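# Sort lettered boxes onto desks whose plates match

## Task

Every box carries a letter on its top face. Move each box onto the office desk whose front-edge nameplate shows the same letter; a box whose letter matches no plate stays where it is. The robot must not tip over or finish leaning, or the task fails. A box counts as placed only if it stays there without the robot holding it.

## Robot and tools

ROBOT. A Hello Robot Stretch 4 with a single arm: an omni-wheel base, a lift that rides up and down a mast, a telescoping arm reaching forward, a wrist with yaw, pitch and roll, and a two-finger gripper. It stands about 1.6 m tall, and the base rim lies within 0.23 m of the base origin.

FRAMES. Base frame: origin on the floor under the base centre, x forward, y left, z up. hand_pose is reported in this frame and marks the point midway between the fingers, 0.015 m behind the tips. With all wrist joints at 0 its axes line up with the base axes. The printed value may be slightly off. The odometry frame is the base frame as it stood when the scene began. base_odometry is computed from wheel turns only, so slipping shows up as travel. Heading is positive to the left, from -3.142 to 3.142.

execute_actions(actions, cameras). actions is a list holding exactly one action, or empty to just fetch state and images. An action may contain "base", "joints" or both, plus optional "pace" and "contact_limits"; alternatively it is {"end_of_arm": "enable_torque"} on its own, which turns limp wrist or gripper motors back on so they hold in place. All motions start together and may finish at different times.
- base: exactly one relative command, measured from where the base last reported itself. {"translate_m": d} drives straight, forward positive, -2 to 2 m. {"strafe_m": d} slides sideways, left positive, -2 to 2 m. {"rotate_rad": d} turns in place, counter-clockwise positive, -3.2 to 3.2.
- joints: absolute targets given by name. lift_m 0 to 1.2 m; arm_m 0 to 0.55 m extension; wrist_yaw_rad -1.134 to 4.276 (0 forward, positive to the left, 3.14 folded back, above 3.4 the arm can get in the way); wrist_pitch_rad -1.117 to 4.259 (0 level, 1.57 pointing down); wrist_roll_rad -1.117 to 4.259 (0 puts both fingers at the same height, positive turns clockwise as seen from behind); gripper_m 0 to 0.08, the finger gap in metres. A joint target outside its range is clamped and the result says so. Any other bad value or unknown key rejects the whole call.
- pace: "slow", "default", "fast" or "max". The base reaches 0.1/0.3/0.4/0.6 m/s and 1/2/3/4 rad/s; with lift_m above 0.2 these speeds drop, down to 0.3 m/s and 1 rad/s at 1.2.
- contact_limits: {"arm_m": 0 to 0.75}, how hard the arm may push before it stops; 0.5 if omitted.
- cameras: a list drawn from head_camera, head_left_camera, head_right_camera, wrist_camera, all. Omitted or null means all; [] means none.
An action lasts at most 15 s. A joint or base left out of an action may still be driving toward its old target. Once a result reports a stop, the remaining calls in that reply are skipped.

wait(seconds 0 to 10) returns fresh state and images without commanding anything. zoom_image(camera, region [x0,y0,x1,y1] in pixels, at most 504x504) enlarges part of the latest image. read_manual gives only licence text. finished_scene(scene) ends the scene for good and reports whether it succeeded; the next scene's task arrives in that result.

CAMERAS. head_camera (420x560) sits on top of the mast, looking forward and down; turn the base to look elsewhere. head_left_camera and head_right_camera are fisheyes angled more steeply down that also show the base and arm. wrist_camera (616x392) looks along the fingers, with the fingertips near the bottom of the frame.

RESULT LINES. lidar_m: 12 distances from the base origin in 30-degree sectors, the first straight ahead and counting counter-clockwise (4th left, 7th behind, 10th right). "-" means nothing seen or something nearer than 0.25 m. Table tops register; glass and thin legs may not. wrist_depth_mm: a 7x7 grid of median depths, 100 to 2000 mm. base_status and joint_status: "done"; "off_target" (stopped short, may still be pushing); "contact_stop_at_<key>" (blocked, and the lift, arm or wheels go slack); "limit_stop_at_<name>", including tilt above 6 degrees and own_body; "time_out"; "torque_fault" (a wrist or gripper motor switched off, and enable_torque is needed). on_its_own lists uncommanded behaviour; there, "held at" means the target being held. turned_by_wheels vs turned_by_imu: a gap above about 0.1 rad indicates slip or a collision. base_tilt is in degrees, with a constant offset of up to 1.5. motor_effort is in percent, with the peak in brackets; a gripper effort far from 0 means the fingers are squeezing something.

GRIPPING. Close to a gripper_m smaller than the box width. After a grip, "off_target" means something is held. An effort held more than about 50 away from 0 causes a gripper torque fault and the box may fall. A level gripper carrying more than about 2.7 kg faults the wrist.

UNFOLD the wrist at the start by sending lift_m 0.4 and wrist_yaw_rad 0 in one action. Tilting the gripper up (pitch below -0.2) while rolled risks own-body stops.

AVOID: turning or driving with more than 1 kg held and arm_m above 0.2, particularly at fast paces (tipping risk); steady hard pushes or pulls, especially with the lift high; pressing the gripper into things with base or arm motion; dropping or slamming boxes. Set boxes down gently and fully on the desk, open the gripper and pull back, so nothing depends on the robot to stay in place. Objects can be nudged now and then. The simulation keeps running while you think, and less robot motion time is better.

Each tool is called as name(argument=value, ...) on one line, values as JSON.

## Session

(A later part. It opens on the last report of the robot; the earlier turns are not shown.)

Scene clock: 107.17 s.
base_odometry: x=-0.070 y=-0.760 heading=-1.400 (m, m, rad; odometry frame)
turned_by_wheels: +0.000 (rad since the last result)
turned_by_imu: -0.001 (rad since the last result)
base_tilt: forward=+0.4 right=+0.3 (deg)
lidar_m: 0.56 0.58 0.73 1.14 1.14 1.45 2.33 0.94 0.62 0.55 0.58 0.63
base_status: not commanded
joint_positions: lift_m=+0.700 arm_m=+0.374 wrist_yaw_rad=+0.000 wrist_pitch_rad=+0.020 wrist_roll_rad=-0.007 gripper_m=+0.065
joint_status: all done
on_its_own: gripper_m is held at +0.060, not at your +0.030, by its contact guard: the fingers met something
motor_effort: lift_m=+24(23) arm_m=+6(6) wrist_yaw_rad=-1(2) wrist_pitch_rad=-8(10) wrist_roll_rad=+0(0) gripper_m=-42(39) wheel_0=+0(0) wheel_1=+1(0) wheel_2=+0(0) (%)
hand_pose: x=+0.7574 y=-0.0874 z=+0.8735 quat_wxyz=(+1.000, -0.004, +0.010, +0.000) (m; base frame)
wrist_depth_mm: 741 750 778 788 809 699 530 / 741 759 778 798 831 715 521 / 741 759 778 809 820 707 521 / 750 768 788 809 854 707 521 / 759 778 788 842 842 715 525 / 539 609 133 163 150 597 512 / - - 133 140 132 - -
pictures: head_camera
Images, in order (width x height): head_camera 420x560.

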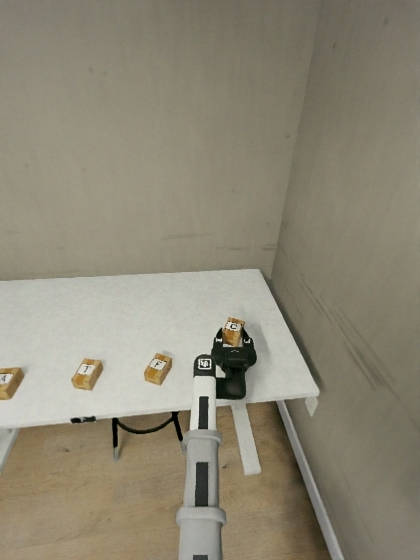

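Gripped diagonally but held. Retract and turn around.

execute_actions(actions=[{"joints":{"arm_m":0.0}}], cameras=[])

execute_actions(actions=[{"base":{"rotate_rad":3.1},"pace":"slow"}], cameras=[])

execute_actions(actions=[{"base":{"translate_m":1.5}}], cameras=["head_camera"])

Scene clock: 112.00 s.
base_odometry: x=-0.070 y=-0.760 heading=-1.400 (m, m, rad; odometry frame)
turned_by_wheels: +0.000 (rad since the last result)
turned_by_imu: -0.002 (rad since the last result)
base_tilt: forward=+0.4 right=+0.3 (deg)
lidar_m: 0.44 0.58 0.75 1.13 1.15 1.45 2.33 0.95 0.61 0.54 0.57 0.63
base_status: not commanded
joint_positions: lift_m=+0.700 arm_m=+0.001 wrist_yaw_rad=+0.000 wrist_pitch_rad=+0.021 wrist_roll_rad=-0.007 gripper_m=+0.065
joint_status: all done
on_its_own: gripper_m is held at +0.060, not at your +0.030, by its contact guard: the fingers met something
motor_effort: lift_m=+24(24) arm_m=-7(6) wrist_yaw_rad=-1(2) wrist_pitch_rad=-8(9) wrist_roll_rad=-1(0) gripper_m=-40(41) wheel_0=+0(0) wheel_1=+0(0) wheel_2=+0(0) (%)
hand_pose: x=+0.3847 y=-0.0874 z=+0.8734 quat_wxyz=(+1.000, -0.004, +0.010, +0.000) (m; base frame)
wrist_depth_mm: 1078 1098 1118 1160 1160 788 580 / 1078 1138 1138 1160 1205 798 585 / 1098 1118 1138 1182 1205 798 585 / 1118 1138 1160 1182 1182 798 591 / 931 960 1008 1008 1042 809 597 / 544 466 133 164 150 640 574 / - - 132 140 132 - -
pictures: none
No camera images: the call's "cameras" was empty. Leave "cameras" out to get every camera's image.

Scene clock: 116.40 s.
base_odometry: x=-0.070 y=-0.760 heading=+1.700 (m, m, rad; odometry frame)
turned_by_wheels: +3.100 (rad since the last result)
turned_by_imu: +3.027 (rad since the last result)
base_tilt: forward=+0.4 right=+0.3 (deg)
lidar_m: 0.47 1.04 0.63 0.55 0.55 0.65 0.58 0.57 0.71 1.12 1.15 1.39
base_status: done
joint_positions: lift_m=+0.700 arm_m=+0.001 wrist_yaw_rad=+0.000 wrist_pitch_rad=+0.021 wrist_roll_rad=-0.007 gripper_m=+0.065
joint_status: not commanded
on_its_own: gripper_m is held at +0.060, not at your +0.030, by its contact guard: the fingers met something
motor_effort: lift_m=+24(24) arm_m=-7(7) wrist_yaw_rad=-2(2) wrist_pitch_rad=-11(10) wrist_roll_rad=-1(1) gripper_m=-39(40) wheel_0=+0(5) wheel_1=-1(3) wheel_2=-1(4) (%)
hand_pose: x=+0.3847 y=-0.0874 z=+0.8734 quat_wxyz=(+1.000, -0.004, +0.010, +0.000) (m; base frame)
wrist_depth_mm: 1308 1983 - - - - 1182 / 1308 1983 - - - - 1182 / 1308 - - - - - 1205 / 1336 - - - - - 1182 / 1336 - - - - - 1205 / 1281 1863 134 164 150 1366 1160 / - - 132 140 132 - -
pictures: none
No camera images: the call's "cameras" was empty. Leave "cameras" out to get every camera's image.

Scene clock: 122.87 s.
base_odometry: x=-0.263 y=+0.728 heading=+1.700 (m, m, rad; odometry frame)
turned_by_wheels: +0.000 (rad since the last result)
turned_by_imu: -0.007 (rad since the last result)
base_tilt: forward=+0.4 right=+0.3 (deg)
lidar_m: 0.42 0.88 0.99 0.86 0.86 1.04 2.03 1.53 0.95 0.86 1.65 1.02
base_status: done
joint_positions: lift_m=+0.700 arm_m=+0.001 wrist_yaw_rad=+0.000 wrist_pitch_rad=+0.021 wrist_roll_rad=-0.007 gripper_m=+0.065
joint_status: not commanded
on_its_own: gripper_m is held at +0.060, not at your +0.030, by its contact guard: the fingers met something
motor_effort: lift_m=+23(24) arm_m=-7(7) wrist_yaw_rad=-2(1) wrist_pitch_rad=-10(8) wrist_roll_rad=+0(0) gripper_m=-38(37) wheel_0=+0(5) wheel_1=+0(4) wheel_2=+0(8) (%)
hand_pose: x=+0.3847 y=-0.0874 z=+0.8734 quat_wxyz=(+1.000, -0.004, +0.010, +0.000) (m; base frame)
wrist_depth_mm: 585 609 634 654 691 732 759 / 597 615 640 661 715 741 768 / 597 621 640 668 707 750 768 / 597 627 647 661 715 759 768 / 603 627 654 668 732 759 788 / 609 621 134 164 150 750 798 / - - 133 140 132 - -
pictures: head_camera
Images, in order (width x height): head_camera 420x560.

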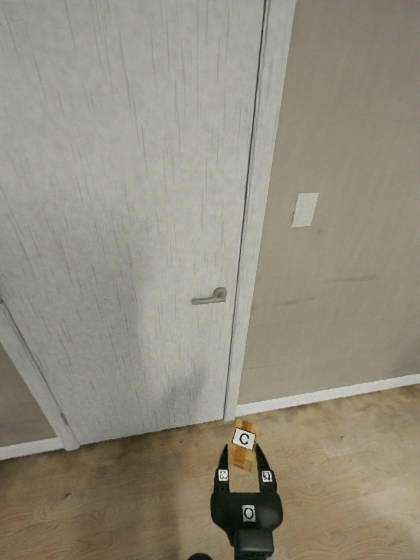

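execute_actions(actions=[{"base":{"rotate_rad":-1.65},"pace":"slow"}], cameras=["head_camera"])

Scene clock: 127.37 s.
base_odometry: x=-0.263 y=+0.728 heading=+0.050 (m, m, rad; odometry frame)
turned_by_wheels: -1.650 (rad since the last result)
turned_by_imu: -1.614 (rad since the last result)
base_tilt: forward=+0.4 right=+0.3 (deg)
lidar_m: 0.46 1.81 1.03 0.85 0.86 0.98 0.87 0.86 0.97 1.75 1.74 1.01
base_status: done
joint_positions: lift_m=+0.700 arm_m=+0.001 wrist_yaw_rad=+0.000 wrist_pitch_rad=+0.021 wrist_roll_rad=-0.007 gripper_m=+0.065
joint_status: not commanded
on_its_own: gripper_m is held at +0.060, not at your +0.030, by its contact guard: the fingers met something
motor_effort: lift_m=+24(24) arm_m=-7(7) wrist_yaw_rad=-1(2) wrist_pitch_rad=-10(8) wrist_roll_rad=+0(0) gripper_m=-40(39) wheel_0=+1(4) wheel_1=+2(4) wheel_2=+0(5) (%)
hand_pose: x=+0.3847 y=-0.0874 z=+0.8734 quat_wxyz=(+1.000, -0.004, +0.010, +0.000) (m; base frame)
wrist_depth_mm: - - 621 654 699 741 778 / - - 634 661 707 741 788 / - - 627 668 715 759 809 / - - 640 668 715 759 798 / - - 647 676 715 759 809 / - - 134 164 150 759 831 / - - 132 140 132 - -
pictures: head_camera
Images, in order (width x height): head_camera 420x560.

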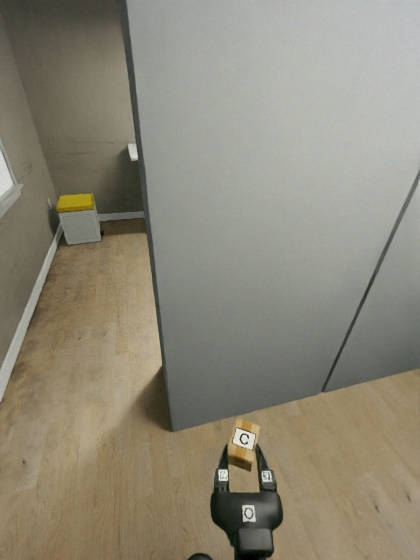

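execute_actions(actions=[{"base":{"rotate_rad":0.2}}], cameras=[])

execute_actions(actions=[{"base":{"strafe_m":0.45}}], cameras=["head_camera"])

Scene clock: 131.30 s.
base_odometry: x=-0.263 y=+0.728 heading=+0.250 (m, m, rad; odometry frame)
turned_by_wheels: +0.200 (rad since the last result)
turned_by_imu: +0.194 (rad since the last result)
base_tilt: forward=+0.5 right=+0.3 (deg)
lidar_m: 0.44 1.38 0.92 0.85 0.91 0.93 0.85 0.86 1.13 2.04 1.34 0.92
base_status: done
joint_positions: lift_m=+0.700 arm_m=+0.001 wrist_yaw_rad=+0.000 wrist_pitch_rad=+0.021 wrist_roll_rad=-0.007 gripper_m=+0.065
joint_status: not commanded
on_its_own: gripper_m is held at +0.060, not at your +0.030, by its contact guard: the fingers met something
motor_effort: lift_m=+24(24) arm_m=-7(7) wrist_yaw_rad=-2(1) wrist_pitch_rad=-9(11) wrist_roll_rad=+0(0) gripper_m=-39(41) wheel_0=+1(4) wheel_1=-1(5) wheel_2=+1(6) (%)
hand_pose: x=+0.3847 y=-0.0874 z=+0.8734 quat_wxyz=(+1.000, -0.004, +0.010, +0.000) (m; base frame)
wrist_depth_mm: 1464 - - 615 621 627 621 / 1499 - - 615 627 627 640 / 1499 - - 627 627 640 634 / 1499 - - 634 634 640 647 / 1499 - - 640 640 647 654 / 1464 1983 134 164 150 647 654 / - - 133 140 132 - -
pictures: none
No camera images: the call's "cameras" was empty. Leave "cameras" out to get every camera's image.

Scene clock: 134.13 s.
base_odometry: x=-0.374 y=+1.164 heading=+0.250 (m, m, rad; odometry frame)
turned_by_wheels: +0.000 (rad since the last result)
turned_by_imu: +0.000 (rad since the last result)
base_tilt: forward=+0.4 right=+0.3 (deg)
lidar_m: 0.44 0.70 0.41 0.39 0.42 0.56 0.89 0.91 1.18 2.50 1.27 0.97
base_status: done
joint_positions: lift_m=+0.700 arm_m=+0.001 wrist_yaw_rad=+0.000 wrist_pitch_rad=+0.021 wrist_roll_rad=-0.007 gripper_m=+0.065
joint_status: not commanded
on_its_own: gripper_m is held at +0.060, not at your +0.030, by its contact guard: the fingers met something
motor_effort: lift_m=+23(24) arm_m=-7(7) wrist_yaw_rad=-2(0) wrist_pitch_rad=-9(9) wrist_roll_rad=+0(0) gripper_m=-39(39) wheel_0=+2(8) wheel_1=-3(6) wheel_2=-1(0) (%)
hand_pose: x=+0.3847 y=-0.0874 z=+0.8735 quat_wxyz=(+1.000, -0.004, +0.010, +0.000) (m; base frame)
wrist_depth_mm: 809 1205 - - - 768 597 / 809 1229 - - - 778 603 / 809 1255 - - - 798 621 / 820 1229 - - - 788 615 / 809 1229 - - - 788 621 / 809 1042 134 163 150 647 621 / - - 133 140 132 - -
pictures: head_camera
Images, in order (width x height): head_camera 420x560.

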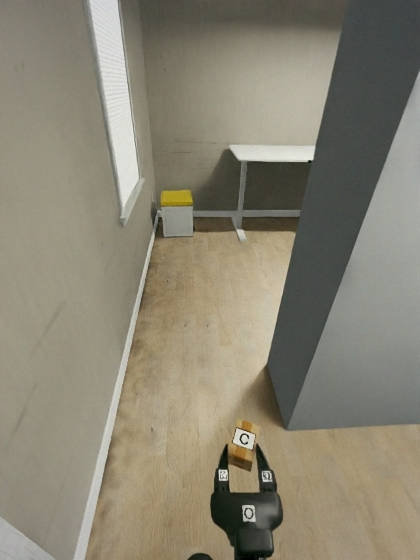

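execute_actions(actions=[{"base":{"strafe_m":-0.05}}], cameras=[])

execute_actions(actions=[{"base":{"translate_m":2.0}}], cameras=["head_camera"])

Scene clock: 137.37 s.
base_odometry: x=-0.362 y=+1.116 heading=+0.250 (m, m, rad; odometry frame)
turned_by_wheels: +0.000 (rad since the last result)
turned_by_imu: -0.002 (rad since the last result)
base_tilt: forward=+0.4 right=+0.3 (deg)
lidar_m: 0.45 0.78 0.46 0.44 0.46 0.63 0.89 0.91 1.17 2.45 1.29 0.95
base_status: done
joint_positions: lift_m=+0.700 arm_m=+0.001 wrist_yaw_rad=+0.000 wrist_pitch_rad=+0.021 wrist_roll_rad=-0.007 gripper_m=+0.065
joint_status: not commanded
on_its_own: gripper_m is held at +0.060, not at your +0.030, by its contact guard: the fingers met something
motor_effort: lift_m=+23(23) arm_m=-7(7) wrist_yaw_rad=-1(2) wrist_pitch_rad=-9(11) wrist_roll_rad=+0(0) gripper_m=-40(39) wheel_0=-2(6) wheel_1=+2(7) wheel_2=+0(0) (%)
hand_pose: x=+0.3847 y=-0.0874 z=+0.8735 quat_wxyz=(+1.000, -0.004, +0.010, +0.000) (m; base frame)
wrist_depth_mm: 866 1281 - - - 683 597 / 891 1336 - - - 699 603 / 891 1336 - - - 699 609 / 904 1366 - - - 699 621 / 891 1366 - - - 699 621 / 878 1182 134 163 150 627 634 / - - 132 139 132 - -
pictures: none
No camera images: the call's "cameras" was empty. Leave "cameras" out to get every camera's image.

Scene clock: 145.53 s.
base_odometry: x=+1.576 y=+1.610 heading=+0.250 (m, m, rad; odometry frame)
turned_by_wheels: +0.000 (rad since the last result)
turned_by_imu: -0.010 (rad since the last result)
base_tilt: forward=+0.4 right=+0.3 (deg)
lidar_m: 0.45 0.94 0.63 0.59 0.62 0.83 1.91 0.77 0.92 2.14 1.64 1.12
base_status: done
joint_positions: lift_m=+0.700 arm_m=+0.001 wrist_yaw_rad=+0.000 wrist_pitch_rad=+0.021 wrist_roll_rad=-0.007 gripper_m=+0.065
joint_status: not commanded
on_its_own: gripper_m is held at +0.060, not at your +0.030, by its contact guard: the fingers met something
motor_effort: lift_m=+23(23) arm_m=-6(7) wrist_yaw_rad=+0(0) wrist_pitch_rad=-8(10) wrist_roll_rad=+0(0) gripper_m=-40(41) wheel_0=+0(5) wheel_1=+0(5) wheel_2=+1(9) (%)
hand_pose: x=+0.3847 y=-0.0874 z=+0.8735 quat_wxyz=(+1.000, -0.004, +0.010, +0.000) (m; base frame)
wrist_depth_mm: 1078 1618 1537 1618 1618 1661 1661 / 1118 1618 1618 1618 1576 1618 1661 / 1118 1576 1576 1661 1576 1661 1661 / 1138 1618 1661 1618 1618 1661 1708 / 1138 1618 1661 1618 1661 1708 1708 / 1118 1464 134 163 150 1708 1708 / - - 132 140 132 - -
pictures: head_camera
Images, in order (width x height): head_camera 420x560.

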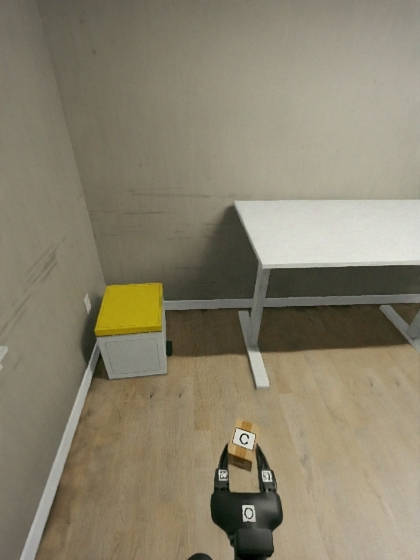

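Desk edge ~1.1 m ahead. Strafe right and approach.

execute_actions(actions=[{"base":{"strafe_m":-0.5}}], cameras=[])

execute_actions(actions=[{"base":{"translate_m":0.5}}], cameras=["head_camera"])

Scene clock: 150.77 s.
base_odometry: x=+1.700 y=+1.126 heading=+0.250 (m, m, rad; odometry frame)
turned_by_wheels: +0.000 (rad since the last result)
turned_by_imu: -0.005 (rad since the last result)
base_tilt: forward=+0.5 right=+0.3 (deg)
lidar_m: 0.47 1.41 1.16 1.08 1.16 1.50 0.65 0.68 0.89 1.83 1.73 1.15
base_status: done
joint_positions: lift_m=+0.700 arm_m=+0.001 wrist_yaw_rad=+0.000 wrist_pitch_rad=+0.021 wrist_roll_rad=-0.007 gripper_m=+0.065
joint_status: not commanded
on_its_own: gripper_m is held at +0.060, not at your +0.030, by its contact guard: the fingers met something
motor_effort: lift_m=+23(23) arm_m=-6(7) wrist_yaw_rad=-1(1) wrist_pitch_rad=-8(9) wrist_roll_rad=+0(0) gripper_m=-39(40) wheel_0=-2(6) wheel_1=+0(7) wheel_2=+0(1) (%)
hand_pose: x=+0.3847 y=-0.0874 z=+0.8735 quat_wxyz=(+1.000, -0.004, +0.010, +0.000) (m; base frame)
wrist_depth_mm: 1576 1618 1661 1661 1661 1661 1661 / 1576 1618 1661 1661 1661 1661 1708 / 1576 1618 1661 1661 1708 1708 1708 / 1618 1618 1618 1708 1661 1708 1281 / 1661 1708 1661 1708 1708 1708 1756 / 1336 1618 134 164 150 1708 1808 / - - 132 140 132 - -
pictures: none
No camera images: the call's "cameras" was empty. Leave "cameras" out to get every camera's image.

Scene clock: 153.93 s.
base_odometry: x=+2.185 y=+1.250 heading=+0.250 (m, m, rad; odometry frame)
turned_by_wheels: +0.000 (rad since the last result)
turned_by_imu: -0.003 (rad since the last result)
base_tilt: forward=+0.4 right=+0.3 (deg)
lidar_m: 0.45 0.59 1.01 1.14 1.19 1.57 1.16 1.17 1.54 1.79 0.94 0.64
base_status: done
joint_positions: lift_m=+0.700 arm_m=+0.001 wrist_yaw_rad=+0.000 wrist_pitch_rad=+0.021 wrist_roll_rad=-0.007 gripper_m=+0.065
joint_status: not commanded
on_its_own: gripper_m is held at +0.060, not at your +0.030, by its contact guard: the fingers met something
motor_effort: lift_m=+23(23) arm_m=-6(6) wrist_yaw_rad=-1(1) wrist_pitch_rad=-9(9) wrist_roll_rad=+0(0) gripper_m=-40(41) wheel_0=+0(6) wheel_1=+0(5) wheel_2=+1(7) (%)
hand_pose: x=+0.3847 y=-0.0874 z=+0.8735 quat_wxyz=(+1.000, -0.004, +0.010, +0.000) (m; base frame)
wrist_depth_mm: 1118 1118 1138 1160 1160 1182 1182 / 1138 1138 1160 1160 1182 1205 1182 / 1118 1138 1160 1182 1205 1182 1205 / 1138 1160 683 691 699 699 707 / 1160 1160 1205 1205 1229 1229 1229 / 1160 1160 134 164 150 1205 1229 / - - 133 140 132 - -
pictures: head_camera
Images, in order (width x height): head_camera 420x560.

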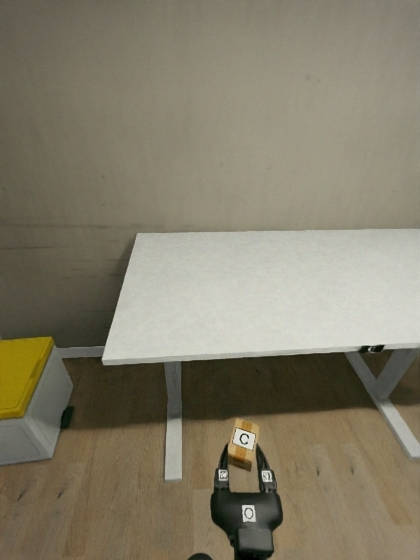

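execute_actions(actions=[{"joints":{"lift_m":0.9}}], cameras=["wrist_camera"])

Scene clock: 158.03 s.
base_odometry: x=+2.185 y=+1.250 heading=+0.250 (m, m, rad; odometry frame)
turned_by_wheels: +0.000 (rad since the last result)
turned_by_imu: -0.002 (rad since the last result)
base_tilt: forward=+0.4 right=+0.3 (deg)
lidar_m: 0.42 0.59 1.03 1.13 1.17 1.58 1.15 1.18 1.54 1.79 0.95 0.65
base_status: not commanded
joint_positions: lift_m=+0.900 arm_m=+0.001 wrist_yaw_rad=+0.000 wrist_pitch_rad=+0.021 wrist_roll_rad=-0.007 gripper_m=+0.065
joint_status: all done
on_its_own: gripper_m is held at +0.060, not at your +0.030, by its contact guard: the fingers met something
motor_effort: lift_m=+24(25) arm_m=-6(7) wrist_yaw_rad=-1(1) wrist_pitch_rad=-9(9) wrist_roll_rad=+0(1) gripper_m=-40(40) wheel_0=+0(0) wheel_1=+0(0) wheel_2=+1(1) (%)
hand_pose: x=+0.3847 y=-0.0874 z=+1.0734 quat_wxyz=(+1.000, -0.004, +0.010, +0.000) (m; base frame)
wrist_depth_mm: 1098 1138 1118 1138 1160 1182 1182 / 1118 1160 1182 1160 1160 1182 1229 / 1118 1160 1160 1138 1182 1182 1205 / 1182 1138 1160 1182 1229 1205 1229 / 1138 1160 854 866 878 866 854 / 477 525 133 164 150 539 535 / - - 132 140 132 - -
pictures: wrist_camera
Images, in order (width x height): wrist_camera 616x392.

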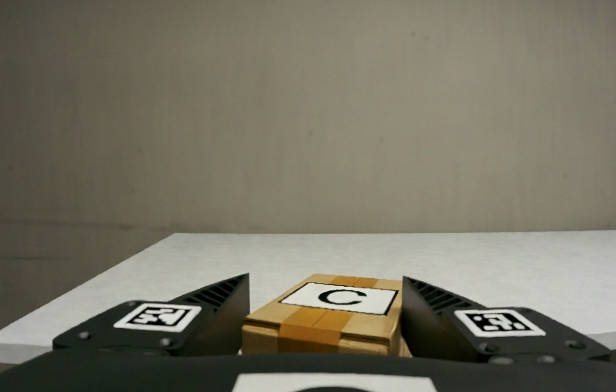

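execute_actions(actions=[{"base":{"translate_m":0.15},"joints":{"arm_m":0.35},"pace":"slow"}], cameras=["head_camera"])

Scene clock: 165.40 s.
base_odometry: x=+2.330 y=+1.287 heading=+0.250 (m, m, rad; odometry frame)
turned_by_wheels: +0.000 (rad since the last result)
turned_by_imu: -0.003 (rad since the last result)
base_tilt: forward=+0.4 right=+0.3 (deg)
lidar_m: 0.42 0.43 0.93 1.14 1.18 1.58 1.31 1.33 1.74 1.77 0.71 0.48
base_status: done
joint_positions: lift_m=+0.900 arm_m=+0.349 wrist_yaw_rad=+0.000 wrist_pitch_rad=+0.021 wrist_roll_rad=-0.007 gripper_m=+0.065
joint_status: all done
on_its_own: gripper_m is held at +0.060, not at your +0.030, by its contact guard: the fingers met something
motor_effort: lift_m=+24(24) arm_m=+7(3) wrist_yaw_rad=-1(1) wrist_pitch_rad=-12(9) wrist_roll_rad=+0(0) gripper_m=-40(39) wheel_0=+0(2) wheel_1=+0(4) wheel_2=+0(5) (%)
hand_pose: x=+0.7323 y=-0.0874 z=+1.0734 quat_wxyz=(+1.000, -0.004, +0.010, +0.000) (m; base frame)
wrist_depth_mm: 654 654 661 676 668 683 683 / 647 661 661 683 683 699 699 / 661 668 676 683 691 699 715 / 661 668 683 683 691 707 715 / 676 683 683 699 707 707 715 / 462 517 133 164 150 530 525 / - - 132 140 132 - -
pictures: head_camera
Images, in order (width x height): head_camera 420x560.

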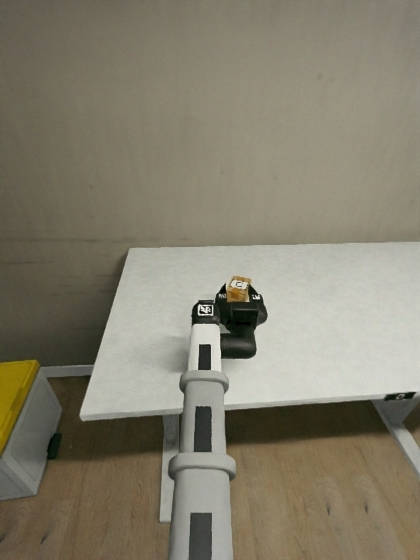

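execute_actions(actions=[{"joints":{"lift_m":0.84},"pace":"slow"}], cameras=[])

Scene clock: 168.80 s.
base_odometry: x=+2.330 y=+1.287 heading=+0.250 (m, m, rad; odometry frame)
turned_by_wheels: +0.000 (rad since the last result)
turned_by_imu: -0.001 (rad since the last result)
base_tilt: forward=+0.5 right=+0.3 (deg)
lidar_m: 0.42 0.40 0.93 1.13 1.17 1.58 1.31 1.32 1.73 1.80 0.71 0.47
base_status: not commanded
joint_positions: lift_m=+0.840 arm_m=+0.349 wrist_yaw_rad=+0.000 wrist_pitch_rad=+0.021 wrist_roll_rad=-0.007 gripper_m=+0.065
joint_status: all done
on_its_own: gripper_m is held at +0.060, not at your +0.030, by its contact guard: the fingers met something
motor_effort: lift_m=+14(21) arm_m=+7(7) wrist_yaw_rad=-1(2) wrist_pitch_rad=-9(8) wrist_roll_rad=+0(0) gripper_m=-38(38) wheel_0=+0(0) wheel_1=+0(0) wheel_2=+0(1) (%)
hand_pose: x=+0.7323 y=-0.0874 z=+1.0142 quat_wxyz=(+1.000, -0.004, +0.010, +0.000) (m; base frame)
wrist_depth_mm: 640 654 668 668 676 676 691 / 647 661 661 676 676 691 699 / 654 668 668 676 691 699 715 / 661 676 683 683 699 707 715 / 525 544 564 574 574 569 564 / 307 345 134 163 150 353 349 / - - 133 140 132 - -
pictures: none
No camera images: the call's "cameras" was empty. Leave "cameras" out to get every camera's image.

execute_actions(actions=[{"joints":{"lift_m":0.834},"pace":"slow"}], cameras=[])

execute_actions(actions=[{"joints":{"gripper_m":0.08}}], cameras=[])

execute_actions(actions=[{"joints":{"arm_m":0.0}}], cameras=["head_camera"])

Scene clock: 172.27 s.
base_odometry: x=+2.330 y=+1.287 heading=+0.250 (m, m, rad; odometry frame)
turned_by_wheels: +0.000 (rad since the last result)
turned_by_imu: -0.001 (rad since the last result)
base_tilt: forward=+0.5 right=+0.3 (deg)
lidar_m: 0.44 0.43 0.94 1.14 1.16 1.59 1.30 1.33 1.71 1.79 0.69 0.50
base_status: not commanded
joint_positions: lift_m=+0.834 arm_m=+0.349 wrist_yaw_rad=+0.000 wrist_pitch_rad=+0.021 wrist_roll_rad=-0.007 gripper_m=+0.065
joint_status: all done
on_its_own: gripper_m is held at +0.060, not at your +0.030, by its contact guard: the fingers met something
motor_effort: lift_m=+14(15) arm_m=+7(7) wrist_yaw_rad=-2(1) wrist_pitch_rad=-7(7) wrist_roll_rad=+0(0) gripper_m=-41(40) wheel_0=+0(0) wheel_1=+0(0) wheel_2=-1(0) (%)
hand_pose: x=+0.7323 y=-0.0874 z=+1.0082 quat_wxyz=(+1.000, -0.004, +0.010, +0.000) (m; base frame)
wrist_depth_mm: 647 654 654 668 676 676 691 / 654 661 676 676 683 699 691 / 654 668 683 683 699 691 691 / 661 676 676 683 691 707 707 / 492 517 535 544 549 539 535 / 293 329 134 164 150 336 332 / - - 132 140 132 - -
pictures: none
No camera images: the call's "cameras" was empty. Leave "cameras" out to get every camera's image.

Scene clock: 173.13 s.
base_odometry: x=+2.330 y=+1.287 heading=+0.250 (m, m, rad; odometry frame)
turned_by_wheels: +0.000 (rad since the last result)
turned_by_imu: +0.000 (rad since the last result)
base_tilt: forward=+0.5 right=+0.3 (deg)
lidar_m: 0.44 0.45 0.94 1.14 1.17 1.58 1.30 1.32 1.73 1.78 0.70 0.50
base_status: not commanded
joint_positions: lift_m=+0.834 arm_m=+0.349 wrist_yaw_rad=+0.000 wrist_pitch_rad=+0.020 wrist_roll_rad=-0.007 gripper_m=+0.080
joint_status: all done
motor_effort: lift_m=+14(14) arm_m=+7(7) wrist_yaw_rad=-1(1) wrist_pitch_rad=-6(9) wrist_roll_rad=+0(0) gripper_m=+2(37) wheel_0=+0(0) wheel_1=+0(0) wheel_2=+0(0) (%)
hand_pose: x=+0.7324 y=-0.0874 z=+1.0084 quat_wxyz=(+1.000, -0.004, +0.010, +0.000) (m; base frame)
wrist_depth_mm: 647 661 668 668 676 676 691 / 654 661 668 676 683 699 699 / 661 668 676 676 676 691 707 / 668 676 683 691 699 707 715 / 504 521 539 544 544 544 539 / 315 327 145 175 160 133 - / - - 140 142 138 - -
pictures: none
No camera images: the call's "cameras" was empty. Leave "cameras" out to get every camera's image.

Scene clock: 175.30 s.
base_odometry: x=+2.330 y=+1.287 heading=+0.250 (m, m, rad; odometry frame)
turned_by_wheels: +0.000 (rad since the last result)
turned_by_imu: -0.001 (rad since the last result)
base_tilt: forward=+0.4 right=+0.3 (deg)
lidar_m: 0.43 0.44 0.93 1.13 1.18 1.59 1.29 1.34 1.72 1.78 0.69 0.48
base_status: not commanded
joint_positions: lift_m=+0.834 arm_m=+0.001 wrist_yaw_rad=+0.000 wrist_pitch_rad=+0.020 wrist_roll_rad=-0.007 gripper_m=+0.080
joint_status: all done
motor_effort: lift_m=+14(14) arm_m=-7(3) wrist_yaw_rad=-1(2) wrist_pitch_rad=-5(8) wrist_roll_rad=+0(0) gripper_m=+1(1) wheel_0=+0(0) wheel_1=+0(0) wheel_2=+0(0) (%)
hand_pose: x=+0.3847 y=-0.0874 z=+1.0085 quat_wxyz=(+1.000, -0.004, +0.010, +0.000) (m; base frame)
wrist_depth_mm: 991 991 991 991 1025 1042 1025 / 991 1008 991 991 1042 1042 1060 / 991 991 1025 1025 1025 1042 1060 / 991 1008 1025 1042 1042 1042 1078 / 521 535 549 492 564 564 554 / 320 330 145 322 297 132 - / - - 141 255 238 - -
pictures: head_camera
Images, in order (width x height): head_camera 420x560.

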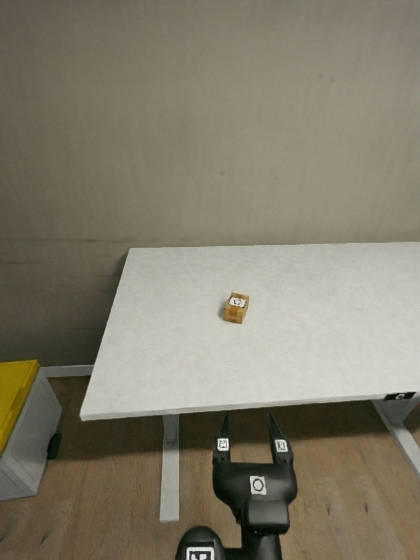

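Placed. Now read the third plate.

execute_actions(actions=[{"base":{"translate_m":-0.5}}], cameras=[])

execute_actions(actions=[{"base":{"rotate_rad":-1.57}}], cameras=["head_camera"])

Scene clock: 180.50 s.
base_odometry: x=+1.845 y=+1.163 heading=+0.250 (m, m, rad; odometry frame)
turned_by_wheels: +0.000 (rad since the last result)
turned_by_imu: -0.001 (rad since the last result)
base_tilt: forward=+0.4 right=+0.4 (deg)
lidar_m: 0.92 0.99 1.18 1.09 1.13 1.53 0.79 0.82 1.07 1.81 1.50 1.01
base_status: done
joint_positions: lift_m=+0.834 arm_m=+0.001 wrist_yaw_rad=+0.000 wrist_pitch_rad=+0.020 wrist_roll_rad=-0.007 gripper_m=+0.080
joint_status: not commanded
motor_effort: lift_m=+14(14) arm_m=-6(7) wrist_yaw_rad=-1(1) wrist_pitch_rad=-5(5) wrist_roll_rad=+0(1) gripper_m=+0(1) wheel_0=+0(6) wheel_1=-1(6) wheel_2=-1(5) (%)
hand_pose: x=+0.3847 y=-0.0874 z=+1.0085 quat_wxyz=(+1.000, -0.004, +0.010, +0.000) (m; base frame)
wrist_depth_mm: 1430 1499 1430 1499 1499 1499 1576 / 1430 1464 1464 1430 1537 1499 1499 / 1464 1464 1499 1537 1537 1537 1576 / 1499 1499 1537 1499 1499 1537 1618 / 1499 1537 1537 1537 1576 1618 1576 / 1499 1499 145 1576 1537 133 1618 / - - 141 1576 1576 - -
pictures: none
No camera images: the call's "cameras" was empty. Leave "cameras" out to get every camera's image.

Scene clock: 182.57 s.
base_odometry: x=+1.845 y=+1.163 heading=-1.320 (m, m, rad; odometry frame)
turned_by_wheels: -1.570 (rad since the last result)
turned_by_imu: -1.535 (rad since the last result)
base_tilt: forward=+0.4 right=+0.3 (deg)
lidar_m: 1.81 1.47 1.00 0.93 0.96 1.19 1.09 1.13 1.52 0.78 0.83 1.07
base_status: done
joint_positions: lift_m=+0.834 arm_m=+0.001 wrist_yaw_rad=+0.000 wrist_pitch_rad=+0.020 wrist_roll_rad=-0.007 gripper_m=+0.080
joint_status: not commanded
motor_effort: lift_m=+14(14) arm_m=-7(7) wrist_yaw_rad=-1(1) wrist_pitch_rad=-7(8) wrist_roll_rad=+0(0) gripper_m=-1(2) wheel_0=+1(5) wheel_1=-1(7) wheel_2=-2(6) (%)
hand_pose: x=+0.3847 y=-0.0874 z=+1.0084 quat_wxyz=(+1.000, -0.004, +0.010, +0.000) (m; base frame)
wrist_depth_mm: - - - - - 1366 1205 / - - - - - 1430 1308 / - - - - - 1430 1397 / - - - - - 1464 1464 / - - - - - 1430 1430 / - 1921 145 - - 132 1430 / - - 140 - - - -
pictures: head_camera
Images, in order (width x height): head_camera 420x560.

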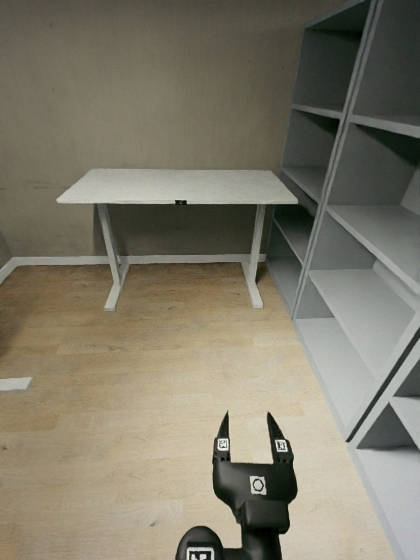

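zoom_image(camera="head_camera", region=[160, 192, 200, 212])

Region (160, 192, 200, 212) of head_camera's 420x560 image, scaled by 12.600, with more detail than that image has.

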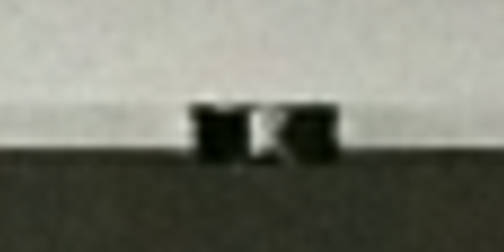

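execute_actions(actions=[{"base":{"translate_m":0.7},"joints":{"lift_m":0.6}}], cameras=["wrist_camera"])

Scene clock: 189.67 s.
base_odometry: x=+2.019 y=+0.485 heading=-1.320 (m, m, rad; odometry frame)
turned_by_wheels: +0.000 (rad since the last result)
turned_by_imu: -0.005 (rad since the last result)
base_tilt: forward=+0.4 right=+0.3 (deg)
lidar_m: 1.11 1.16 1.08 1.00 1.02 1.79 1.82 1.17 0.79 0.74 0.78 1.01
base_status: done
joint_positions: lift_m=+0.600 arm_m=+0.001 wrist_yaw_rad=+0.000 wrist_pitch_rad=+0.020 wrist_roll_rad=-0.007 gripper_m=+0.080
joint_status: all done
motor_effort: lift_m=+14(14) arm_m=-6(7) wrist_yaw_rad=-1(1) wrist_pitch_rad=-5(8) wrist_roll_rad=+0(0) gripper_m=+1(0) wheel_0=+1(5) wheel_1=+0(4) wheel_2=+2(9) (%)
hand_pose: x=+0.3847 y=-0.0874 z=+0.7745 quat_wxyz=(+1.000, -0.004, +0.010, +0.000) (m; base frame)
wrist_depth_mm: 1618 1618 1618 1661 1661 1537 1430 / 1618 1618 1618 1618 1708 1618 1537 / 1160 1182 1205 1205 1205 1618 1182 / 1661 1618 1661 1708 1661 1661 1499 / 1618 1661 1708 1708 1708 1708 1336 / 1618 1661 145 1708 1708 133 891 / - - 140 1708 1756 - -
pictures: wrist_camera
Images, in order (width x height): wrist_camera 616x392.

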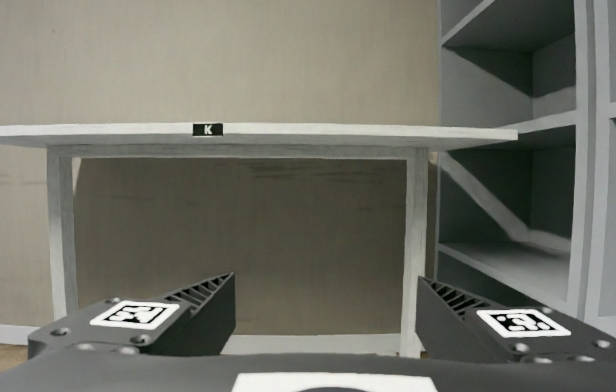

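execute_actions(actions=[{"base":{"translate_m":-1.25}}], cameras=[])

execute_actions(actions=[{"base":{"rotate_rad":-1.6}}], cameras=["head_camera"])

Scene clock: 199.33 s.
base_odometry: x=+1.709 y=+1.696 heading=-1.320 (m, m, rad; odometry frame)
turned_by_wheels: +0.000 (rad since the last result)
turned_by_imu: +0.001 (rad since the last result)
base_tilt: forward=+0.5 right=+0.3 (deg)
lidar_m: 2.37 1.39 0.97 1.07 0.93 0.61 0.55 0.58 0.80 1.88 0.92 1.13
base_status: done
joint_positions: lift_m=+0.600 arm_m=+0.001 wrist_yaw_rad=+0.000 wrist_pitch_rad=+0.020 wrist_roll_rad=-0.007 gripper_m=+0.080
joint_status: not commanded
motor_effort: lift_m=+14(14) arm_m=-6(6) wrist_yaw_rad=-2(0) wrist_pitch_rad=-8(8) wrist_roll_rad=-1(0) gripper_m=+0(1) wheel_0=+1(4) wheel_1=+0(5) wheel_2=+0(9) (%)
hand_pose: x=+0.3847 y=-0.0874 z=+0.7744 quat_wxyz=(+1.000, -0.004, +0.010, +0.000) (m; base frame)
wrist_depth_mm: - - - - - 1618 1042 / - - - - - 1921 1025 / - - - - - 1983 1042 / - - - - - 1863 1060 / - - - - - 1983 1060 / - - 145 - - 133 1060 / - - 140 1808 1708 - -
pictures: none
No camera images: the call's "cameras" was empty. Leave "cameras" out to get every camera's image.

Scene clock: 201.40 s.
base_odometry: x=+1.709 y=+1.696 heading=-2.920 (m, m, rad; odometry frame)
turned_by_wheels: -1.600 (rad since the last result)
turned_by_imu: -1.564 (rad since the last result)
base_tilt: forward=+0.4 right=+0.3 (deg)
lidar_m: 1.76 0.91 1.12 2.36 1.46 0.97 1.00 0.98 0.59 0.53 0.56 0.78
base_status: done
joint_positions: lift_m=+0.600 arm_m=+0.001 wrist_yaw_rad=+0.000 wrist_pitch_rad=+0.020 wrist_roll_rad=-0.007 gripper_m=+0.080
joint_status: not commanded
motor_effort: lift_m=+14(14) arm_m=-7(7) wrist_yaw_rad=-1(1) wrist_pitch_rad=-7(8) wrist_roll_rad=+0(1) gripper_m=+1(0) wheel_0=+0(6) wheel_1=-1(5) wheel_2=+0(7) (%)
hand_pose: x=+0.3847 y=-0.0874 z=+0.7744 quat_wxyz=(+1.000, -0.004, +0.010, +0.000) (m; base frame)
wrist_depth_mm: 691 - - - 1576 891 654 / 715 - - - 1576 904 668 / 723 - - - 1618 917 661 / 715 - - - 1661 917 668 / 732 - - - 1618 931 661 / 715 878 145 - 1618 132 647 / - - 141 1863 1618 - -
pictures: head_camera
Images, in order (width x height): head_camera 420x560.

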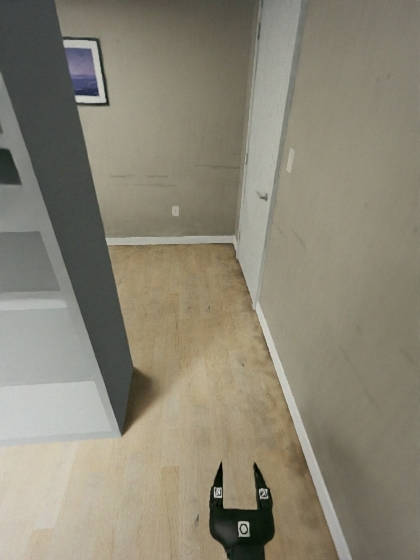

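execute_actions(actions=[{"base":{"translate_m":1.0}}], cameras=[])

Scene clock: 209.80 s.
base_odometry: x=+0.734 y=+1.476 heading=-2.920 (m, m, rad; odometry frame)
turned_by_wheels: +0.000 (rad since the last result)
turned_by_imu: -0.006 (rad since the last result)
base_tilt: forward=+0.4 right=+0.3 (deg)
lidar_m: 1.42 2.08 0.46 0.41 0.43 2.12 2.04 0.81 0.55 0.49 0.50 0.65
base_status: done
joint_positions: lift_m=+0.600 arm_m=+0.001 wrist_yaw_rad=+0.000 wrist_pitch_rad=+0.020 wrist_roll_rad=-0.007 gripper_m=+0.080
joint_status: not commanded
motor_effort: lift_m=+14(14) arm_m=-7(7) wrist_yaw_rad=-1(2) wrist_pitch_rad=-8(8) wrist_roll_rad=-1(0) gripper_m=-2(0) wheel_0=+0(5) wheel_1=+1(5) wheel_2=+0(6) (%)
hand_pose: x=+0.3847 y=-0.0874 z=+0.7744 quat_wxyz=(+1.000, -0.004, +0.010, +0.000) (m; base frame)
wrist_depth_mm: 1708 1708 1756 1756 1255 683 539 / 1708 1756 1756 1756 1281 707 530 / 1756 1756 1756 1808 1281 707 539 / 1756 1808 1756 1808 1255 707 539 / 1756 1808 1808 1808 1255 699 530 / 1756 1808 145 1808 1255 133 512 / - - 140 1863 1255 - -
pictures: none
No camera images: the call's "cameras" was empty. Leave "cameras" out to get every camera's image.

execute_actions(actions=[{"base":{"translate_m":0.9}}], cameras=[])

execute_actions(actions=[{"base":{"rotate_rad":1.85}}], cameras=["head_camera"])

Scene clock: 217.13 s.
base_odometry: x=-0.144 y=+1.278 heading=-2.920 (m, m, rad; odometry frame)
turned_by_wheels: +0.000 (rad since the last result)
turned_by_imu: -0.006 (rad since the last result)
base_tilt: forward=+0.4 right=+0.3 (deg)
lidar_m: 1.14 1.15 1.48 2.55 0.93 0.78 2.93 0.67 0.44 0.36 0.36 0.51
base_status: done
joint_positions: lift_m=+0.600 arm_m=+0.001 wrist_yaw_rad=+0.000 wrist_pitch_rad=+0.020 wrist_roll_rad=-0.007 gripper_m=+0.080
joint_status: not commanded
motor_effort: lift_m=+14(14) arm_m=-7(7) wrist_yaw_rad=-1(1) wrist_pitch_rad=-7(8) wrist_roll_rad=+0(0) gripper_m=+0(2) wheel_0=+0(5) wheel_1=-2(4) wheel_2=+0(8) (%)
hand_pose: x=+0.3847 y=-0.0874 z=+0.7744 quat_wxyz=(+1.000, -0.004, +0.010, +0.000) (m; base frame)
wrist_depth_mm: 878 878 904 904 917 530 394 / 866 891 904 931 917 535 399 / 878 878 931 931 946 535 387 / 891 904 931 917 946 539 392 / 917 904 931 931 931 535 389 / 904 904 145 946 946 133 - / - - 141 960 960 - -
pictures: none
No camera images: the call's "cameras" was empty. Leave "cameras" out to get every camera's image.

Scene clock: 219.33 s.
base_odometry: x=-0.145 y=+1.278 heading=-1.070 (m, m, rad; odometry frame)
turned_by_wheels: +1.850 (rad since the last result)
turned_by_imu: +1.807 (rad since the last result)
base_tilt: forward=+0.4 right=+0.4 (deg)
lidar_m: 1.38 0.79 0.97 1.00 0.53 0.37 0.35 0.43 0.72 1.15 1.25 1.97
base_status: done
joint_positions: lift_m=+0.600 arm_m=+0.001 wrist_yaw_rad=+0.000 wrist_pitch_rad=+0.020 wrist_roll_rad=-0.007 gripper_m=+0.080
joint_status: not commanded
motor_effort: lift_m=+14(14) arm_m=-7(7) wrist_yaw_rad=-2(2) wrist_pitch_rad=-6(5) wrist_roll_rad=-1(0) gripper_m=+2(1) wheel_0=-1(5) wheel_1=+1(7) wheel_2=+0(5) (%)
hand_pose: x=+0.3847 y=-0.0874 z=+0.7744 quat_wxyz=(+1.000, -0.004, +0.010, +0.000) (m; base frame)
wrist_depth_mm: 676 891 1366 - - - - / 683 904 1430 - - - - / 691 931 1430 - - - - / 691 931 1464 - - - - / 699 931 1464 - - - - / 691 788 145 - - 132 - / - - 141 1863 1756 - -
pictures: head_camera
Images, in order (width x height): head_camera 420x560.

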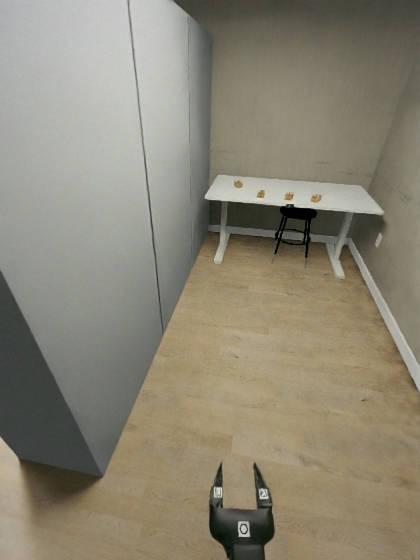

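Overturned; aim at the left boxes.

execute_actions(actions=[{"base":{"rotate_rad":-0.22}}], cameras=[])

execute_actions(actions=[{"base":{"translate_m":1.7}}], cameras=["head_camera"])

Scene clock: 222.13 s.
base_odometry: x=-0.145 y=+1.278 heading=-1.291 (m, m, rad; odometry frame)
turned_by_wheels: -0.220 (rad since the last result)
turned_by_imu: -0.216 (rad since the last result)
base_tilt: forward=+0.4 right=+0.3 (deg)
lidar_m: 2.53 0.87 0.79 1.88 0.65 0.45 0.35 0.35 0.55 1.13 1.18 1.53
base_status: done
joint_positions: lift_m=+0.600 arm_m=+0.001 wrist_yaw_rad=+0.000 wrist_pitch_rad=+0.020 wrist_roll_rad=-0.007 gripper_m=+0.080
joint_status: not commanded
motor_effort: lift_m=+15(15) arm_m=-7(7) wrist_yaw_rad=-1(3) wrist_pitch_rad=-5(7) wrist_roll_rad=+0(0) gripper_m=-1(0) wheel_0=-1(6) wheel_1=-1(5) wheel_2=-1(6) (%)
hand_pose: x=+0.3847 y=-0.0874 z=+0.7744 quat_wxyz=(+1.000, -0.004, +0.010, +0.000) (m; base frame)
wrist_depth_mm: 931 1397 - - - - 1499 / 946 1430 - - - - 1430 / 976 1430 - - - - 1464 / 991 1464 - - - - 1499 / 976 1430 - - - - 1464 / 960 1160 145 - - 132 1464 / - - 140 1863 1661 - -
pictures: none
No camera images: the call's "cameras" was empty. Leave "cameras" out to get every camera's image.

Scene clock: 229.27 s.
base_odometry: x=+0.326 y=-0.355 heading=-1.290 (m, m, rad; odometry frame)
turned_by_wheels: +0.000 (rad since the last result)
turned_by_imu: -0.008 (rad since the last result)
base_tilt: forward=+0.4 right=+0.3 (deg)
lidar_m: 0.82 0.86 0.68 0.66 0.68 0.89 2.09 1.60 1.08 1.06 1.06 0.88
base_status: done
joint_positions: lift_m=+0.600 arm_m=+0.001 wrist_yaw_rad=+0.000 wrist_pitch_rad=+0.020 wrist_roll_rad=-0.007 gripper_m=+0.080
joint_status: not commanded
motor_effort: lift_m=+14(15) arm_m=-7(7) wrist_yaw_rad=-2(0) wrist_pitch_rad=-7(7) wrist_roll_rad=+0(0) gripper_m=+1(1) wheel_0=+0(3) wheel_1=+0(5) wheel_2=+2(7) (%)
hand_pose: x=+0.3847 y=-0.0874 z=+0.7744 quat_wxyz=(+1.000, -0.004, +0.010, +0.000) (m; base frame)
wrist_depth_mm: 1098 1366 1397 1366 1397 1397 1336 / 1078 1366 1366 1397 1397 1397 1366 / 1098 1397 1397 1397 1430 1430 1308 / 1025 1336 1430 1397 1397 1430 1281 / 991 723 741 750 691 778 768 / 1098 946 145 1464 820 133 1098 / - - 141 1464 1430 - -
pictures: head_camera
Images, in order (width x height): head_camera 420x560.

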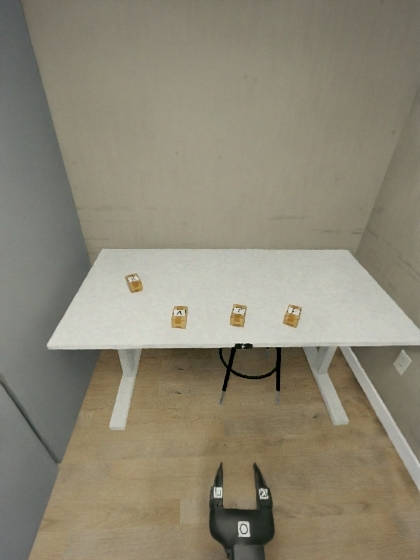

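zoom_image(camera="head_camera", region=[115, 265, 155, 300])

Region (115, 265, 155, 300) of head_camera's 420x560 image, scaled by 12.600, with more detail than that image has; it fills the top 441 rows of this view, and the rest is white.

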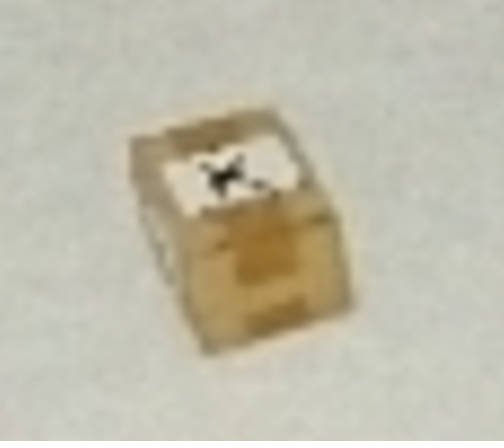

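execute_actions(actions=[{"base":{"rotate_rad":0.39}}], cameras=[])

execute_actions(actions=[{"base":{"translate_m":0.45}}], cameras=["head_camera","wrist_camera"])

Scene clock: 237.27 s.
base_odometry: x=+0.326 y=-0.355 heading=-0.900 (m, m, rad; odometry frame)
turned_by_wheels: +0.390 (rad since the last result)
turned_by_imu: +0.379 (rad since the last result)
base_tilt: forward=+0.4 right=+0.3 (deg)
lidar_m: 0.84 0.74 0.64 0.64 0.79 2.07 1.91 1.17 1.04 1.08 0.92 0.81
base_status: done
joint_positions: lift_m=+0.600 arm_m=+0.001 wrist_yaw_rad=+0.000 wrist_pitch_rad=+0.020 wrist_roll_rad=-0.007 gripper_m=+0.080
joint_status: not commanded
motor_effort: lift_m=+14(15) arm_m=-7(7) wrist_yaw_rad=-1(1) wrist_pitch_rad=-9(7) wrist_roll_rad=+0(0) gripper_m=+2(1) wheel_0=-1(4) wheel_1=+0(4) wheel_2=+1(6) (%)
hand_pose: x=+0.3847 y=-0.0874 z=+0.7744 quat_wxyz=(+1.000, -0.004, +0.010, +0.000) (m; base frame)
wrist_depth_mm: 634 798 1098 1430 1336 1229 1160 / 640 820 1118 1430 1336 1229 1182 / 647 820 1160 1464 1397 1255 1160 / 654 831 1098 1464 1308 1255 1160 / 661 831 991 768 640 627 554 / 654 741 145 1464 1397 133 809 / - - 140 1499 1397 - -
pictures: none
No camera images: the call's "cameras" was empty. Leave "cameras" out to get every camera's image.

Scene clock: 240.27 s.
base_odometry: x=+0.606 y=-0.708 heading=-0.900 (m, m, rad; odometry frame)
turned_by_wheels: +0.000 (rad since the last result)
turned_by_imu: -0.002 (rad since the last result)
base_tilt: forward=+0.4 right=+0.4 (deg)
lidar_m: 0.42 0.53 0.50 0.50 0.61 1.19 2.22 1.36 1.19 0.75 0.47 0.40
base_status: done
joint_positions: lift_m=+0.600 arm_m=+0.001 wrist_yaw_rad=+0.000 wrist_pitch_rad=+0.020 wrist_roll_rad=-0.007 gripper_m=+0.080
joint_status: not commanded
motor_effort: lift_m=+14(15) arm_m=-7(7) wrist_yaw_rad=-2(2) wrist_pitch_rad=-7(7) wrist_roll_rad=+0(0) gripper_m=+0(0) wheel_0=+1(5) wheel_1=+1(4) wheel_2=+0(9) (%)
hand_pose: x=+0.3847 y=-0.0874 z=+0.7744 quat_wxyz=(+1.000, -0.004, +0.010, +0.000) (m; base frame)
wrist_depth_mm: 496 621 866 1025 946 854 820 / 500 627 878 1008 946 866 820 / 500 634 891 1025 946 891 820 / 508 640 904 1025 946 878 820 / 496 525 525 512 539 535 535 / 310 324 145 310 287 132 - / - - 141 245 229 - -
pictures: head_camera, wrist_camera
Images, in order (width x height): head_camera 420x560, wrist_camera 616x392.

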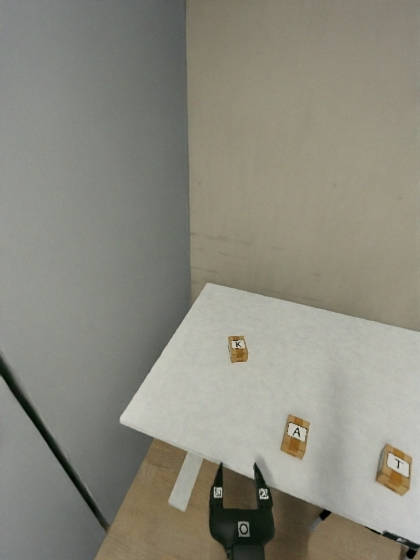

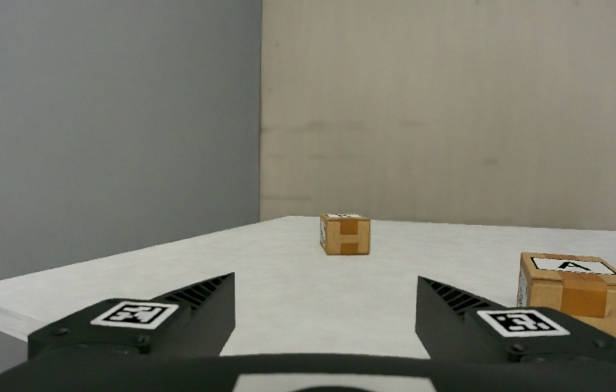

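execute_actions(actions=[{"base":{"strafe_m":-0.02},"joints":{"arm_m":0.2},"pace":"slow"}], cameras=["head_camera","wrist_camera"])

Scene clock: 248.53 s.
base_odometry: x=+0.590 y=-0.720 heading=-0.900 (m, m, rad; odometry frame)
turned_by_wheels: +0.000 (rad since the last result)
turned_by_imu: -0.003 (rad since the last result)
base_tilt: forward=+0.4 right=+0.3 (deg)
lidar_m: 0.44 0.50 0.50 0.52 0.65 1.27 2.22 1.34 1.18 0.74 0.44 0.38
base_status: done
joint_positions: lift_m=+0.600 arm_m=+0.199 wrist_yaw_rad=+0.000 wrist_pitch_rad=+0.020 wrist_roll_rad=-0.007 gripper_m=+0.080
joint_status: all done
motor_effort: lift_m=+14(15) arm_m=+7(7) wrist_yaw_rad=-1(2) wrist_pitch_rad=-8(8) wrist_roll_rad=+0(0) gripper_m=+1(0) wheel_0=+2(4) wheel_1=-1(5) wheel_2=+0(1) (%)
hand_pose: x=+0.5823 y=-0.0874 z=+0.7744 quat_wxyz=(+1.000, -0.004, +0.010, +0.000) (m; base frame)
wrist_depth_mm: 449 564 788 820 750 691 647 / 452 574 809 820 759 699 647 / 459 580 820 831 750 699 661 / 459 585 831 831 778 715 654 / 462 539 525 410 466 530 521 / 306 317 145 306 282 132 - / - - 140 242 226 - -
pictures: head_camera, wrist_camera
Images, in order (width x height): head_camera 420x560, wrist_camera 616x392.

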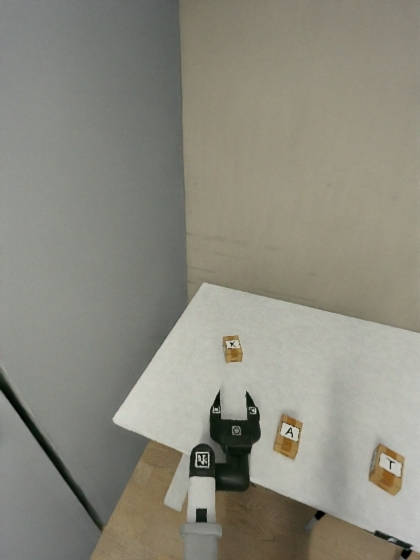

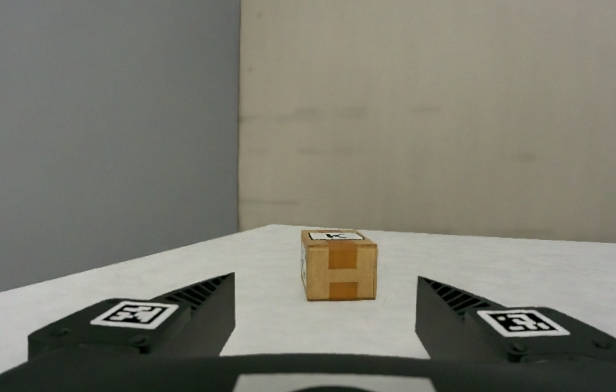

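execute_actions(actions=[{"base":{"strafe_m":-0.008},"joints":{"arm_m":0.3},"pace":"slow"}], cameras=["wrist_camera"])

Scene clock: 252.70 s.
base_odometry: x=+0.584 y=-0.725 heading=-0.900 (m, m, rad; odometry frame)
turned_by_wheels: +0.000 (rad since the last result)
turned_by_imu: -0.002 (rad since the last result)
base_tilt: forward=+0.4 right=+0.4 (deg)
lidar_m: 0.47 0.49 0.52 0.53 0.65 1.25 2.16 1.33 1.17 0.70 0.44 0.39
base_status: done
joint_positions: lift_m=+0.600 arm_m=+0.299 wrist_yaw_rad=+0.000 wrist_pitch_rad=+0.020 wrist_roll_rad=-0.007 gripper_m=+0.080
joint_status: all done
motor_effort: lift_m=+14(15) arm_m=+7(4) wrist_yaw_rad=-2(1) wrist_pitch_rad=-7(7) wrist_roll_rad=-1(0) gripper_m=+1(1) wheel_0=+1(4) wheel_1=+0(5) wheel_2=+0(1) (%)
hand_pose: x=+0.6823 y=-0.0874 z=+0.7744 quat_wxyz=(+1.000, -0.004, +0.010, +0.000) (m; base frame)
wrist_depth_mm: 427 535 750 707 661 603 564 / 433 544 759 723 661 603 564 / 436 549 768 732 668 615 569 / 436 559 759 732 668 627 580 / 439 512 517 459 530 525 512 / 304 315 145 219 220 133 - / - - 140 222 225 - -
pictures: wrist_camera
Images, in order (width x height): wrist_camera 616x392.

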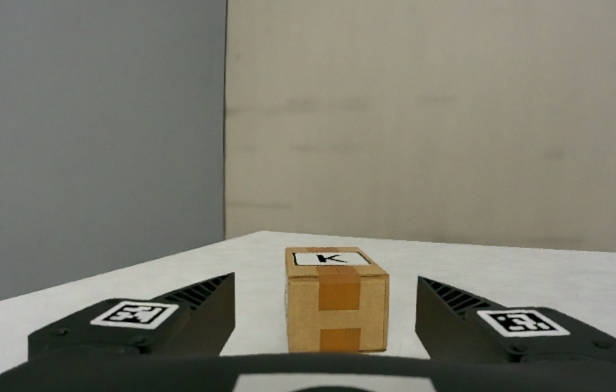

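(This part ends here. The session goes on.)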